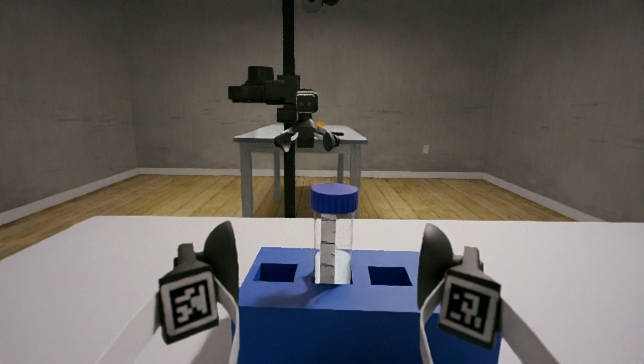

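Emit:
execute_actions(
  actions=[
    {"r1":{"base":{"translate_m":-0.004},"joints":{"arm_m":0.33}},"r2":{"base":{"translate_m":-0.2}}},
  ],
  cameras=["r1_wrist_camera"],
)

Emit:
execute_actions(
  actions=[
    {"r1":{"joints":{"gripper_m":0.005}},"r2":{"base":{"translate_m":-0.1}}},
  ],
  cameras=[],
)

Emit:
execute_actions(
  actions=[
    {"r1":{"joints":{"lift_m":0.87}},"r2":{"base":{"translate_m":-0.12}}},
  ],
  cameras=["r1_wrist_camera"],
)

Emit:
execute_actions(
  actions=[
    {"r1":{"base":{"translate_m":0.684},"joints":{"arm_m":0}},"r2":{"base":{"translate_m":-0.495}}},
  ],
  cameras=[],
)

Emit:
execute_actions(
  actions=[
    {"r1":{"base":{"rotate_rad":-1.61}},"r2":{"base":{"rotate_rad":1.49},"joints":{"wrist_yaw_rad":0.9,"lift_m":0.8}}},
  ],
  cameras=[],
)

Emit:
execute_actions(
  actions=[
    {"r1":{"base":{"translate_m":-1}},"r2":{"base":{"translate_m":1}}},
  ],
  cameras=[],
)

Emit:
execute_actions(
  actions=[
    {"r1":{"base":{"translate_m":-0.84},"joints":{"arm_m":0.25,"wrist_yaw_rad":1.2,"lift_m":0.835,"head_pan_rad":-1.2,"head_tilt_rad":-0.9}},"r2":{"base":{"translate_m":0.54},"joints":{"arm_m":0.445,"lift_m":0.775}}},
  ],
  cameras=["r1_head_camera","r2_wrist_camera"],
)

Scene clock: 311.60 s.
r1.base_odometry: x=-0.716 y=+1.040 heading=-1.392 (m, m, rad; r1's odometry frame)
r1.turned_by_wheels: +0.000 (rad since the last result)
r1.turned_by_imu: +0.000 (rad since the last result)
r1.base_tilt: forward=-0.1 right=-1.4 (deg)
r1.lidar_m: 2.49 2.57 1.05 0.99 3.28 2.38 2.30 0.98 0.72 0.69 0.72 0.98
r1.head_depth_mm: - - 3641 1003 761 670 - / - - 3561 1041 - 1067 1194 / - - 3327 1089 704 1044 1201 / - 2966 3539 1059 723 1041 1205 / - 2635 3120 978 747 1049 1205 / - 1513 3393 972 739 1058 1206 / - - 3434 926 740 1060 1205
r1.base_status: done
r1.joint_positions: lift_m=+0.775 arm_m=+0.330 wrist_yaw_rad=+0.001 wrist_pitch_rad=-0.073 wrist_roll_rad=+0.003 gripper_m=+0.090 head_pan_rad=-1.563 head_tilt_rad=-0.593
r1.joint_status: all done
r1.motor_effort: left_wheel=-3(6) right_wheel=+2(3) lift_m=+18(17) arm_m=+4(4) wrist_yaw_rad=-1(1) wrist_pitch_rad=+13(13) wrist_roll_rad=-2(2) gripper_m=+0(1) head_pan_rad=-5(4) head_tilt_rad=-2(2) (%)
r1.hand_pose: x=-0.0213 y=-0.7285 z=+0.8712 quat_wxyz=(+0.706, +0.026, -0.707, -0.026) (m; r1's base frame)
r1.wrist_depth_mm: - - - - - - - / - - - - - - - / - - - - - - - / - - - - - - - / - 473 - 174 - - - / 337 340 342 342 345 348 352 / 262 253 206 184 203 210 271
r2.base_odometry: x=-0.462 y=-1.360 heading=-1.489 (m, m, rad; r2's odometry frame)
r2.turned_by_wheels: +0.000 (rad since the last result)
r2.turned_by_imu: +0.001 (rad since the last result)
r2.base_tilt: forward=+0.0 right=-0.1 (deg)
r2.lidar_m: 2.49 2.65 0.98 0.91 2.97 2.28 2.23 1.00 0.77 0.75 0.80 1.17
r2.head_depth_mm: 616 654 704 779 876 994 1148 / - - 3650 993 844 833 1164 / - - 3934 1149 826 1030 1135 / - - 3666 1161 825 714 1196 / - - 1358 1047 831 1069 1209 / - - - 1093 831 1086 1225 / - - - 1163 829 1106 1228
r2.base_status: done
r2.joint_positions: lift_m=+0.777 arm_m=+0.002 wrist_yaw_rad=+0.000 wrist_pitch_rad=-0.070 wrist_roll_rad=+0.004 gripper_m=+0.080 head_pan_rad=-1.563 head_tilt_rad=-0.507
r2.joint_status: not commanded
r2.motor_effort: left_wheel=+4(5) right_wheel=-4(9) lift_m=+11(12) arm_m=-4(4) wrist_yaw_rad=+0(0) wrist_pitch_rad=+10(10) wrist_roll_rad=-3(3) gripper_m=+1(0) head_pan_rad=-3(3) head_tilt_rad=+5(4) (%)
r2.hand_pose: x=-0.0214 y=-0.4008 z=+0.8732 quat_wxyz=(+0.705, +0.025, -0.708, -0.025) (m; r2's base frame)
r2.wrist_depth_mm: - - - - 468 459 460 / - - - - 489 482 477 / - - - - 503 497 501 / - 878 757 843 521 514 509 / 503 503 535 491 524 543 536 / 352 350 346 341 376 557 549 / 608 599 600 592 582 577 577
pictures: r1_wrist_camera
Images, in order (width x height): r1_wrist_camera 644x364.

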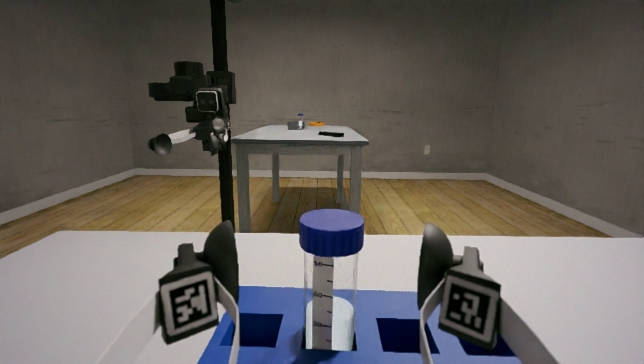

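Scene clock: 314.23 s.
r1.base_odometry: x=-0.716 y=+1.040 heading=-1.392 (m, m, rad; r1's odometry frame)
r1.turned_by_wheels: +0.000 (rad since the last result)
r1.turned_by_imu: +0.000 (rad since the last result)
r1.base_tilt: forward=-0.2 right=-1.3 (deg)
r1.lidar_m: 2.49 2.58 1.04 0.99 3.28 2.38 2.30 0.98 0.72 0.69 0.72 0.98
r1.head_depth_mm: - - 3642 1004 762 667 - / - - 3673 1042 - 1063 1191 / - - 3415 1089 701 1043 1194 / - 2995 3558 1029 724 1051 1212 / - 2968 3312 983 747 1054 1213 / 1489 1537 3104 970 739 1059 1202 / - - 3460 930 739 1060 1207
r1.base_status: not commanded
r1.joint_positions: lift_m=+0.775 arm_m=+0.330 wrist_yaw_rad=+0.001 wrist_pitch_rad=-0.073 wrist_roll_rad=+0.003 gripper_m=+0.005 head_pan_rad=-1.563 head_tilt_rad=-0.593
r1.joint_status: all done
r1.motor_effort: left_wheel=-3(3) right_wheel=+2(2) lift_m=+17(17) arm_m=+4(3) wrist_yaw_rad=+0(1) wrist_pitch_rad=+13(13) wrist_roll_rad=-2(2) gripper_m=-6(81) head_pan_rad=-5(5) head_tilt_rad=-3(2) (%)
r1.hand_pose: x=-0.0213 y=-0.7285 z=+0.8712 quat_wxyz=(+0.706, +0.026, -0.707, -0.026) (m; r1's base frame)
r1.wrist_depth_mm: - - - - - - - / - - - - - - - / - - - - - - - / - - - - - - - / - 470 476 173 - - - / 336 338 341 206 348 349 352 / 261 263 191 182 190 210 272
r2.base_odometry: x=-0.470 y=-1.260 heading=-1.489 (m, m, rad; r2's odometry frame)
r2.turned_by_wheels: +0.000 (rad since the last result)
r2.turned_by_imu: +0.001 (rad since the last result)
r2.base_tilt: forward=+0.0 right=-0.1 (deg)
r2.lidar_m: 2.59 2.76 1.04 0.90 2.84 2.17 2.13 0.99 0.76 0.75 0.80 1.16
r2.head_depth_mm: 590 640 698 776 868 979 1130 / 596 643 705 784 876 998 1151 / - - 2664 1034 863 1014 1121 / - - 3978 1151 825 713 1176 / - 1604 2671 1158 831 1052 1199 / - - 1348 1037 830 1072 1219 / - - - 1163 828 1090 1233
r2.base_status: done
r2.joint_positions: lift_m=+0.777 arm_m=+0.002 wrist_yaw_rad=+0.000 wrist_pitch_rad=-0.070 wrist_roll_rad=+0.004 gripper_m=+0.080 head_pan_rad=-1.563 head_tilt_rad=-0.507
r2.joint_status: not commanded
r2.motor_effort: left_wheel=+4(5) right_wheel=-4(9) lift_m=+12(12) arm_m=-4(4) wrist_yaw_rad=+0(0) wrist_pitch_rad=+10(10) wrist_roll_rad=-3(3) gripper_m=+1(0) head_pan_rad=-4(3) head_tilt_rad=+4(4) (%)
r2.hand_pose: x=-0.0214 y=-0.4008 z=+0.8732 quat_wxyz=(+0.705, +0.025, -0.708, -0.025) (m; r2's base frame)
r2.wrist_depth_mm: - - - - 460 455 460 / - - - - 484 475 476 / - - - - 499 494 481 / - 598 867 740 516 509 504 / 504 499 537 525 523 528 526 / 351 350 342 342 555 551 539 / 597 589 599 569 576 572 558
pictures: none
No camera images: the call's "cameras" was empty. Leave "cameras" out to get every camera's image.

Scene clock: 316.63 s.
r1.base_odometry: x=-0.716 y=+1.040 heading=-1.392 (m, m, rad; r1's odometry frame)
r1.turned_by_wheels: +0.000 (rad since the last result)
r1.turned_by_imu: +0.000 (rad since the last result)
r1.base_tilt: forward=-0.1 right=-1.3 (deg)
r1.lidar_m: 2.48 2.58 1.05 0.99 3.27 2.38 2.29 0.98 0.72 0.69 0.72 0.98
r1.head_depth_mm: - - 3744 1053 - - 1192 / - - 3565 - 752 1040 1194 / - - 3546 - 749 1047 1195 / - 3001 3775 938 750 1049 1206 / - 3017 3333 981 747 1053 1211 / - - 3404 969 742 1060 1206 / 1477 1505 3053 921 736 1059 1196
r1.base_status: not commanded
r1.joint_positions: lift_m=+0.870 arm_m=+0.330 wrist_yaw_rad=+0.001 wrist_pitch_rad=-0.074 wrist_roll_rad=+0.003 gripper_m=+0.005 head_pan_rad=-1.563 head_tilt_rad=-0.593
r1.joint_status: all done
r1.motor_effort: left_wheel=-3(3) right_wheel=+3(2) lift_m=+21(22) arm_m=+4(4) wrist_yaw_rad=-1(1) wrist_pitch_rad=+14(14) wrist_roll_rad=-2(2) gripper_m=-7(6) head_pan_rad=-4(5) head_tilt_rad=-3(2) (%)
r1.hand_pose: x=-0.0213 y=-0.7284 z=+0.9657 quat_wxyz=(+0.706, +0.026, -0.707, -0.026) (m; r1's base frame)
r1.wrist_depth_mm: - - - - - - - / - - - - - - - / - - - - - - - / - - - - - - - / - - - 173 - - - / - - - 333 - - - / 400 402 396 188 392 411 414
r2.base_odometry: x=-0.480 y=-1.141 heading=-1.488 (m, m, rad; r2's odometry frame)
r2.turned_by_wheels: +0.000 (rad since the last result)
r2.turned_by_imu: +0.001 (rad since the last result)
r2.base_tilt: forward=+0.0 right=+0.0 (deg)
r2.lidar_m: 2.71 2.89 1.11 0.91 2.67 2.05 2.01 0.98 0.75 0.74 0.78 1.14
r2.head_depth_mm: 582 631 692 762 858 975 1119 / 587 640 698 775 870 976 1137 / 594 645 711 788 881 1002 1104 / 606 667 736 816 873 1000 1163 / - - 3481 1158 827 1037 1198 / - 1564 - 1155 832 1066 1206 / - - 1051 1167 829 1075 1223
r2.base_status: done
r2.joint_positions: lift_m=+0.777 arm_m=+0.002 wrist_yaw_rad=+0.000 wrist_pitch_rad=-0.070 wrist_roll_rad=+0.004 gripper_m=+0.080 head_pan_rad=-1.563 head_tilt_rad=-0.507
r2.joint_status: not commanded
r2.motor_effort: left_wheel=+4(5) right_wheel=-3(9) lift_m=+12(11) arm_m=-4(4) wrist_yaw_rad=+0(0) wrist_pitch_rad=+10(10) wrist_roll_rad=-3(3) gripper_m=+0(0) head_pan_rad=-3(3) head_tilt_rad=+4(4) (%)
r2.hand_pose: x=-0.0214 y=-0.4008 z=+0.8732 quat_wxyz=(+0.705, +0.025, -0.708, -0.025) (m; r2's base frame)
r2.wrist_depth_mm: - - - 461 452 451 448 / - - - 472 472 464 463 / - - - 489 480 481 479 / - 896 862 502 505 498 498 / 501 501 534 522 519 521 518 / 351 351 405 548 538 533 539 / 316 316 568 574 562 559 553
pictures: r1_wrist_camera
Images, in order (width x height): r1_wrist_camera 644x364.

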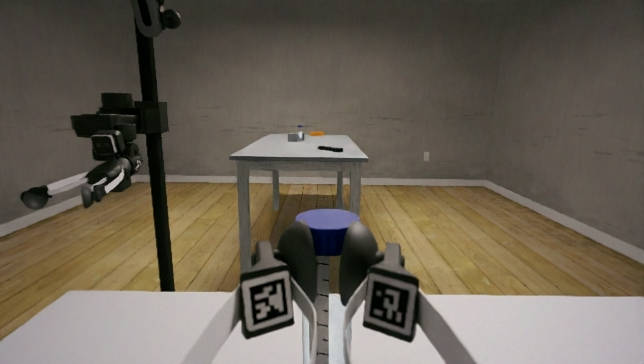

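Scene clock: 324.70 s.
r1.base_odometry: x=-0.594 y=+0.367 heading=-1.392 (m, m, rad; r1's odometry frame)
r1.turned_by_wheels: +0.000 (rad since the last result)
r1.turned_by_imu: +0.000 (rad since the last result)
r1.base_tilt: forward=-0.2 right=-1.3 (deg)
r1.lidar_m: 1.81 1.87 2.56 1.00 1.01 3.11 2.73 0.98 0.72 0.69 0.72 0.93
r1.head_depth_mm: 546 602 674 760 876 1031 - / 547 605 674 764 882 1038 - / 548 604 675 766 861 - - / 550 607 676 767 849 - - / 551 607 681 768 885 1053 1197 / 551 609 681 776 894 1056 1197 / 554 610 682 774 897 1058 1198
r1.base_status: done
r1.joint_positions: lift_m=+0.870 arm_m=+0.000 wrist_yaw_rad=+0.000 wrist_pitch_rad=-0.074 wrist_roll_rad=+0.003 gripper_m=+0.005 head_pan_rad=-1.563 head_tilt_rad=-0.593
r1.joint_status: all done
r1.motor_effort: left_wheel=-3(3) right_wheel=+2(6) lift_m=+21(22) arm_m=-3(4) wrist_yaw_rad=-1(1) wrist_pitch_rad=+13(14) wrist_roll_rad=-2(2) gripper_m=-6(7) head_pan_rad=-5(5) head_tilt_rad=-3(3) (%)
r1.hand_pose: x=-0.0213 y=-0.3991 z=+0.9657 quat_wxyz=(+0.706, +0.026, -0.707, -0.026) (m; r1's base frame)
r1.wrist_depth_mm: 399 401 403 404 402 403 - / 413 415 412 414 415 413 - / 426 426 428 427 428 432 - / 441 441 444 442 442 442 - / 456 458 457 172 458 459 770 / 468 475 473 331 473 469 541 / 487 486 491 189 494 488 418
r2.base_odometry: x=-0.521 y=-0.647 heading=-1.488 (m, m, rad; r2's odometry frame)
r2.turned_by_wheels: +0.000 (rad since the last result)
r2.turned_by_imu: +0.002 (rad since the last result)
r2.base_tilt: forward=-0.1 right=+0.0 (deg)
r2.lidar_m: 3.19 1.47 1.07 3.58 2.03 1.54 1.53 0.90 0.71 0.70 0.74 1.08
r2.head_depth_mm: 548 595 652 720 808 915 1060 / 554 603 660 731 817 923 1076 / 560 608 666 741 834 944 1039 / 565 618 678 754 846 952 1101 / 571 626 686 762 860 979 1151 / 577 630 696 770 873 1001 1168 / 584 639 705 786 887 1020 1193
r2.base_status: done
r2.joint_positions: lift_m=+0.777 arm_m=+0.002 wrist_yaw_rad=+0.000 wrist_pitch_rad=-0.070 wrist_roll_rad=+0.004 gripper_m=+0.080 head_pan_rad=-1.563 head_tilt_rad=-0.507
r2.joint_status: not commanded
r2.motor_effort: left_wheel=+4(4) right_wheel=-3(9) lift_m=+11(11) arm_m=-4(4) wrist_yaw_rad=+0(0) wrist_pitch_rad=+10(10) wrist_roll_rad=-3(3) gripper_m=+0(0) head_pan_rad=-3(3) head_tilt_rad=+4(4) (%)
r2.hand_pose: x=-0.0214 y=-0.4008 z=+0.8732 quat_wxyz=(+0.705, +0.025, -0.708, -0.025) (m; r2's base frame)
r2.wrist_depth_mm: 430 426 429 420 414 418 408 / 443 437 437 436 433 426 417 / 461 459 452 450 446 444 419 / 481 472 471 468 462 458 429 / 492 493 484 484 479 476 444 / 517 511 511 512 492 493 467 / 532 529 528 520 521 512 479
pictures: none
No camera images: the call's "cameras" was empty. Leave "cameras" out to get every camera's image.

Scene clock: 328.23 s.
r1.base_odometry: x=-0.594 y=+0.367 heading=-3.002 (m, m, rad; r1's odometry frame)
r1.turned_by_wheels: -1.610 (rad since the last result)
r1.turned_by_imu: -1.574 (rad since the last result)
r1.base_tilt: forward=-0.1 right=-1.3 (deg)
r1.lidar_m: 0.69 0.71 0.90 1.81 1.86 2.48 2.41 1.00 1.33 2.98 1.01 0.72
r1.head_depth_mm: 2567 2869 3132 2440 1848 1510 - / 2554 2815 3096 2502 1856 1503 - / 2581 2826 3161 2443 1789 - - / 2552 2807 3141 2449 1694 - - / 2555 2823 3106 2421 1839 1482 1244 / 2538 2786 3022 2389 1817 1479 1234 / 2118 2136 2175 2141 1809 1465 1228
r1.base_status: done
r1.joint_positions: lift_m=+0.870 arm_m=+0.000 wrist_yaw_rad=+0.000 wrist_pitch_rad=-0.074 wrist_roll_rad=+0.003 gripper_m=+0.005 head_pan_rad=-1.563 head_tilt_rad=-0.593
r1.joint_status: not commanded
r1.motor_effort: left_wheel=+2(5) right_wheel=-3(6) lift_m=+21(21) arm_m=-4(3) wrist_yaw_rad=+0(0) wrist_pitch_rad=+14(14) wrist_roll_rad=-2(2) gripper_m=-6(5) head_pan_rad=-5(5) head_tilt_rad=-2(3) (%)
r1.hand_pose: x=-0.0213 y=-0.3991 z=+0.9657 quat_wxyz=(+0.706, +0.026, -0.707, -0.026) (m; r1's base frame)
r1.wrist_depth_mm: 920 - - - - - - / 933 - - - - - - / 939 - - - - - - / 957 - - - - - - / 720 - - 173 - - - / 899 - - - - - - / 929 - - 189 - - -
r2.base_odometry: x=-0.521 y=-0.647 heading=+0.002 (m, m, rad; r2's odometry frame)
r2.turned_by_wheels: +1.490 (rad since the last result)
r2.turned_by_imu: +1.504 (rad since the last result)
r2.base_tilt: forward=+0.0 right=+0.0 (deg)
r2.lidar_m: 2.41 2.15 1.57 1.53 0.96 0.72 0.70 0.73 1.01 2.84 1.47 1.07
r2.head_depth_mm: 2364 2343 2291 2264 1974 1566 1286 / 2724 2980 3249 2820 2021 1566 1286 / 2751 3021 3306 2859 2021 1586 1290 / 2768 3076 3297 2826 2018 1576 1287 / 2753 3077 3317 2839 1999 1582 1351 / 2750 3010 3330 2809 2022 1595 1287 / 2824 3049 3394 2858 2032 1576 1283
r2.base_status: done
r2.joint_positions: lift_m=+0.799 arm_m=+0.002 wrist_yaw_rad=+0.899 wrist_pitch_rad=-0.070 wrist_roll_rad=+0.004 gripper_m=+0.080 head_pan_rad=-1.563 head_tilt_rad=-0.507
r2.joint_status: all done
r2.motor_effort: left_wheel=-4(9) right_wheel=+5(8) lift_m=+34(36) arm_m=-4(4) wrist_yaw_rad=+1(4) wrist_pitch_rad=+9(10) wrist_roll_rad=-3(3) gripper_m=+1(0) head_pan_rad=-3(3) head_tilt_rad=+4(5) (%)
r2.hand_pose: x=+0.1773 y=-0.3050 z=+0.8960 quat_wxyz=(+0.646, +0.330, -0.627, +0.284) (m; r2's base frame)
r2.wrist_depth_mm: - - - - - - - / - - - - - - - / - - - - - - - / - - - - - - - / - - - - - - - / - - - - - - - / - - - - - - -
pictures: none
No camera images: the call's "cameras" was empty. Leave "cameras" out to get every camera's image.

Scene clock: 339.70 s.
r1.base_odometry: x=+0.396 y=+0.506 heading=-3.002 (m, m, rad; r1's odometry frame)
r1.turned_by_wheels: +0.000 (rad since the last result)
r1.turned_by_imu: +0.001 (rad since the last result)
r1.base_tilt: forward=-0.1 right=-1.3 (deg)
r1.lidar_m: 1.69 1.74 1.86 1.77 1.83 2.44 1.43 1.35 0.96 0.27 2.48 1.77
r1.head_depth_mm: 2568 2894 3149 1005 758 612 - / 2585 2857 3158 996 756 611 - / 2617 2856 3179 990 726 - - / 2580 2829 3197 988 689 - - / 2587 2852 3094 2327 1715 638 517 / 2563 2835 3111 2406 1813 1456 1233 / 2570 2882 3092 2375 1816 1455 1230
r1.base_status: done
r1.joint_positions: lift_m=+0.870 arm_m=+0.000 wrist_yaw_rad=+0.000 wrist_pitch_rad=-0.074 wrist_roll_rad=+0.003 gripper_m=+0.005 head_pan_rad=-1.563 head_tilt_rad=-0.593
r1.joint_status: not commanded
r1.motor_effort: left_wheel=+2(3) right_wheel=-3(6) lift_m=+22(21) arm_m=-4(3) wrist_yaw_rad=+0(0) wrist_pitch_rad=+14(14) wrist_roll_rad=-2(2) gripper_m=-7(6) head_pan_rad=-5(5) head_tilt_rad=-2(2) (%)
r1.hand_pose: x=-0.0213 y=-0.3991 z=+0.9657 quat_wxyz=(+0.706, +0.026, -0.707, -0.026) (m; r1's base frame)
r1.wrist_depth_mm: - - - - - - - / - - - - - - - / - - - - - - - / - - - - - - - / - - - 173 751 744 770 / - - - 332 517 538 543 / - - - 188 394 413 419
r2.base_odometry: x=+0.479 y=-0.646 heading=+0.001 (m, m, rad; r2's odometry frame)
r2.turned_by_wheels: +0.000 (rad since the last result)
r2.turned_by_imu: -0.001 (rad since the last result)
r2.base_tilt: forward=+0.0 right=-0.1 (deg)
r2.lidar_m: 2.59 2.14 1.58 1.50 1.57 1.74 1.70 1.77 2.44 0.50 1.19 1.45
r2.head_depth_mm: 2742 2986 3262 2828 2017 1565 1297 / 2720 2971 3271 2796 2029 1576 1289 / 2771 3002 3270 2542 862 689 1225 / 2762 2986 3344 1150 828 686 1286 / 2757 2991 3329 1134 829 689 1352 / 2814 3031 3408 1160 828 677 1292 / 2806 3026 3368 1155 827 689 1288
r2.base_status: done
r2.joint_positions: lift_m=+0.799 arm_m=+0.002 wrist_yaw_rad=+0.899 wrist_pitch_rad=-0.070 wrist_roll_rad=+0.004 gripper_m=+0.080 head_pan_rad=-1.563 head_tilt_rad=-0.507
r2.joint_status: not commanded
r2.motor_effort: left_wheel=-4(6) right_wheel=+5(11) lift_m=+34(34) arm_m=-4(4) wrist_yaw_rad=+1(1) wrist_pitch_rad=+9(10) wrist_roll_rad=-3(2) gripper_m=+1(0) head_pan_rad=-3(3) head_tilt_rad=+5(4) (%)
r2.hand_pose: x=+0.1773 y=-0.3050 z=+0.8960 quat_wxyz=(+0.646, +0.330, -0.627, +0.284) (m; r2's base frame)
r2.wrist_depth_mm: - - - - - - - / - - - - - - - / - - - - - - - / - - 965 853 932 926 - / - - 673 552 586 536 527 / - - - 480 395 379 377 / - - - - 373 293 294
pictures: none
No camera images: the call's "cameras" was empty. Leave "cameras" out to get every camera's image.

Scene clock: 349.63 s.
r1.base_odometry: x=+1.228 y=+0.624 heading=-3.001 (m, m, rad; r1's odometry frame)
r1.turned_by_wheels: +0.000 (rad since the last result)
r1.turned_by_imu: +0.002 (rad since the last result)
r1.base_tilt: forward=-0.1 right=-1.4 (deg)
r1.lidar_m: 2.52 2.56 1.83 1.75 1.80 1.90 1.81 0.64 0.99 0.95 0.98 0.88
r1.head_depth_mm: 2645 2595 853 653 584 538 1129 / 2718 2601 - 665 584 1197 1125 / 2828 1032 862 682 582 1220 1123 / 2976 1028 723 679 581 1261 1117 / 2969 1027 769 676 591 1254 1114 / 3117 1022 813 675 615 1252 1117 / 3229 1014 806 673 1360 1255 1111
r1.base_status: done
r1.joint_positions: lift_m=+0.835 arm_m=+0.250 wrist_yaw_rad=+1.199 wrist_pitch_rad=-0.074 wrist_roll_rad=+0.003 gripper_m=+0.005 head_pan_rad=-1.207 head_tilt_rad=-0.889
r1.joint_status: all done
r1.motor_effort: left_wheel=+2(3) right_wheel=-3(6) lift_m=+16(16) arm_m=+4(3) wrist_yaw_rad=+2(6) wrist_pitch_rad=+14(14) wrist_roll_rad=-2(2) gripper_m=+0(6) head_pan_rad=+4(34) head_tilt_rad=-4(19) (%)
r1.hand_pose: x=+0.2150 y=-0.4870 z=+0.9308 quat_wxyz=(+0.598, +0.421, -0.569, +0.376) (m; r1's base frame)
r1.wrist_depth_mm: - - - - - - - / - - - - - - - / - - - - - - - / - - - - - - - / - 632 634 691 643 703 - / 505 455 453 - 462 461 463 / 349 350 347 267 342 358 361
r2.base_odometry: x=+1.019 y=-0.645 heading=+0.001 (m, m, rad; r2's odometry frame)
r2.turned_by_wheels: +0.000 (rad since the last result)
r2.turned_by_imu: -0.002 (rad since the last result)
r2.base_tilt: forward=+0.0 right=+0.0 (deg)
r2.lidar_m: 2.05 2.14 1.58 1.52 1.55 2.18 2.24 0.75 1.19 1.15 1.20 0.96
r2.head_depth_mm: 2761 2986 3235 1106 826 676 - / 2750 2995 3311 1225 794 694 1287 / 2769 2994 3319 1299 794 686 1290 / 2768 3021 3298 1228 780 690 1282 / 2767 3034 3359 1225 828 688 1282 / 2765 3069 3366 1159 829 689 1295 / 2836 3063 3345 1152 828 688 1287
r2.base_status: done
r2.joint_positions: lift_m=+0.776 arm_m=+0.445 wrist_yaw_rad=+0.899 wrist_pitch_rad=-0.070 wrist_roll_rad=+0.004 gripper_m=+0.080 head_pan_rad=-1.563 head_tilt_rad=-0.507
r2.joint_status: all done
r2.motor_effort: left_wheel=-4(5) right_wheel=+5(10) lift_m=+11(31) arm_m=+2(3) wrist_yaw_rad=+1(1) wrist_pitch_rad=+10(10) wrist_roll_rad=-3(3) gripper_m=+0(1) head_pan_rad=-3(3) head_tilt_rad=+4(4) (%)
r2.hand_pose: x=+0.1774 y=-0.7477 z=+0.8722 quat_wxyz=(+0.646, +0.330, -0.627, +0.284) (m; r2's base frame)
r2.wrist_depth_mm: - - - - - - - / - - - - - - - / - - - - - - - / - - 821 849 - - - / 496 493 529 482 517 473 - / 347 343 243 247 346 332 330 / 265 264 251 175 237 258 256
pictures: r1_head_camera (sideways: a quarter turn clockwise sets it upright), r2_wrist_camera
Images, in order (width x height): r1_head_camera 896x504, r2_wrist_camera 644x364.

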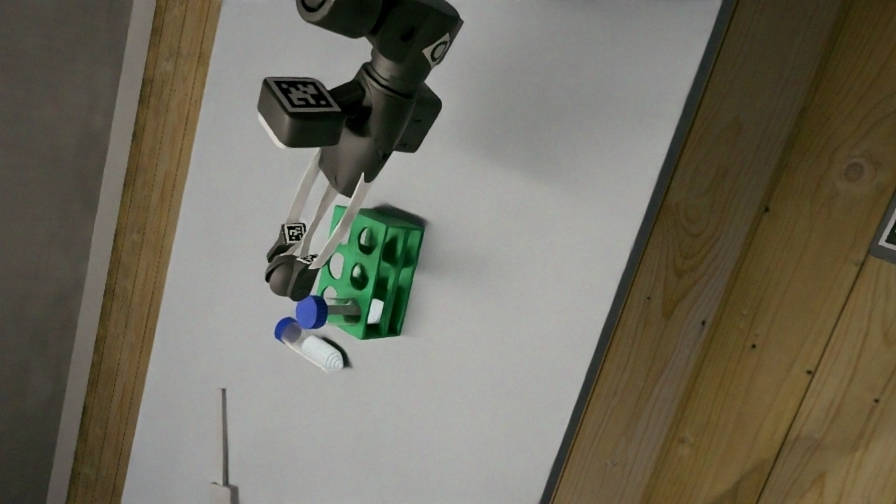

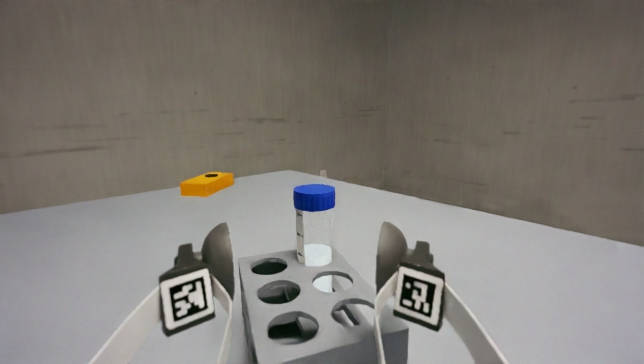

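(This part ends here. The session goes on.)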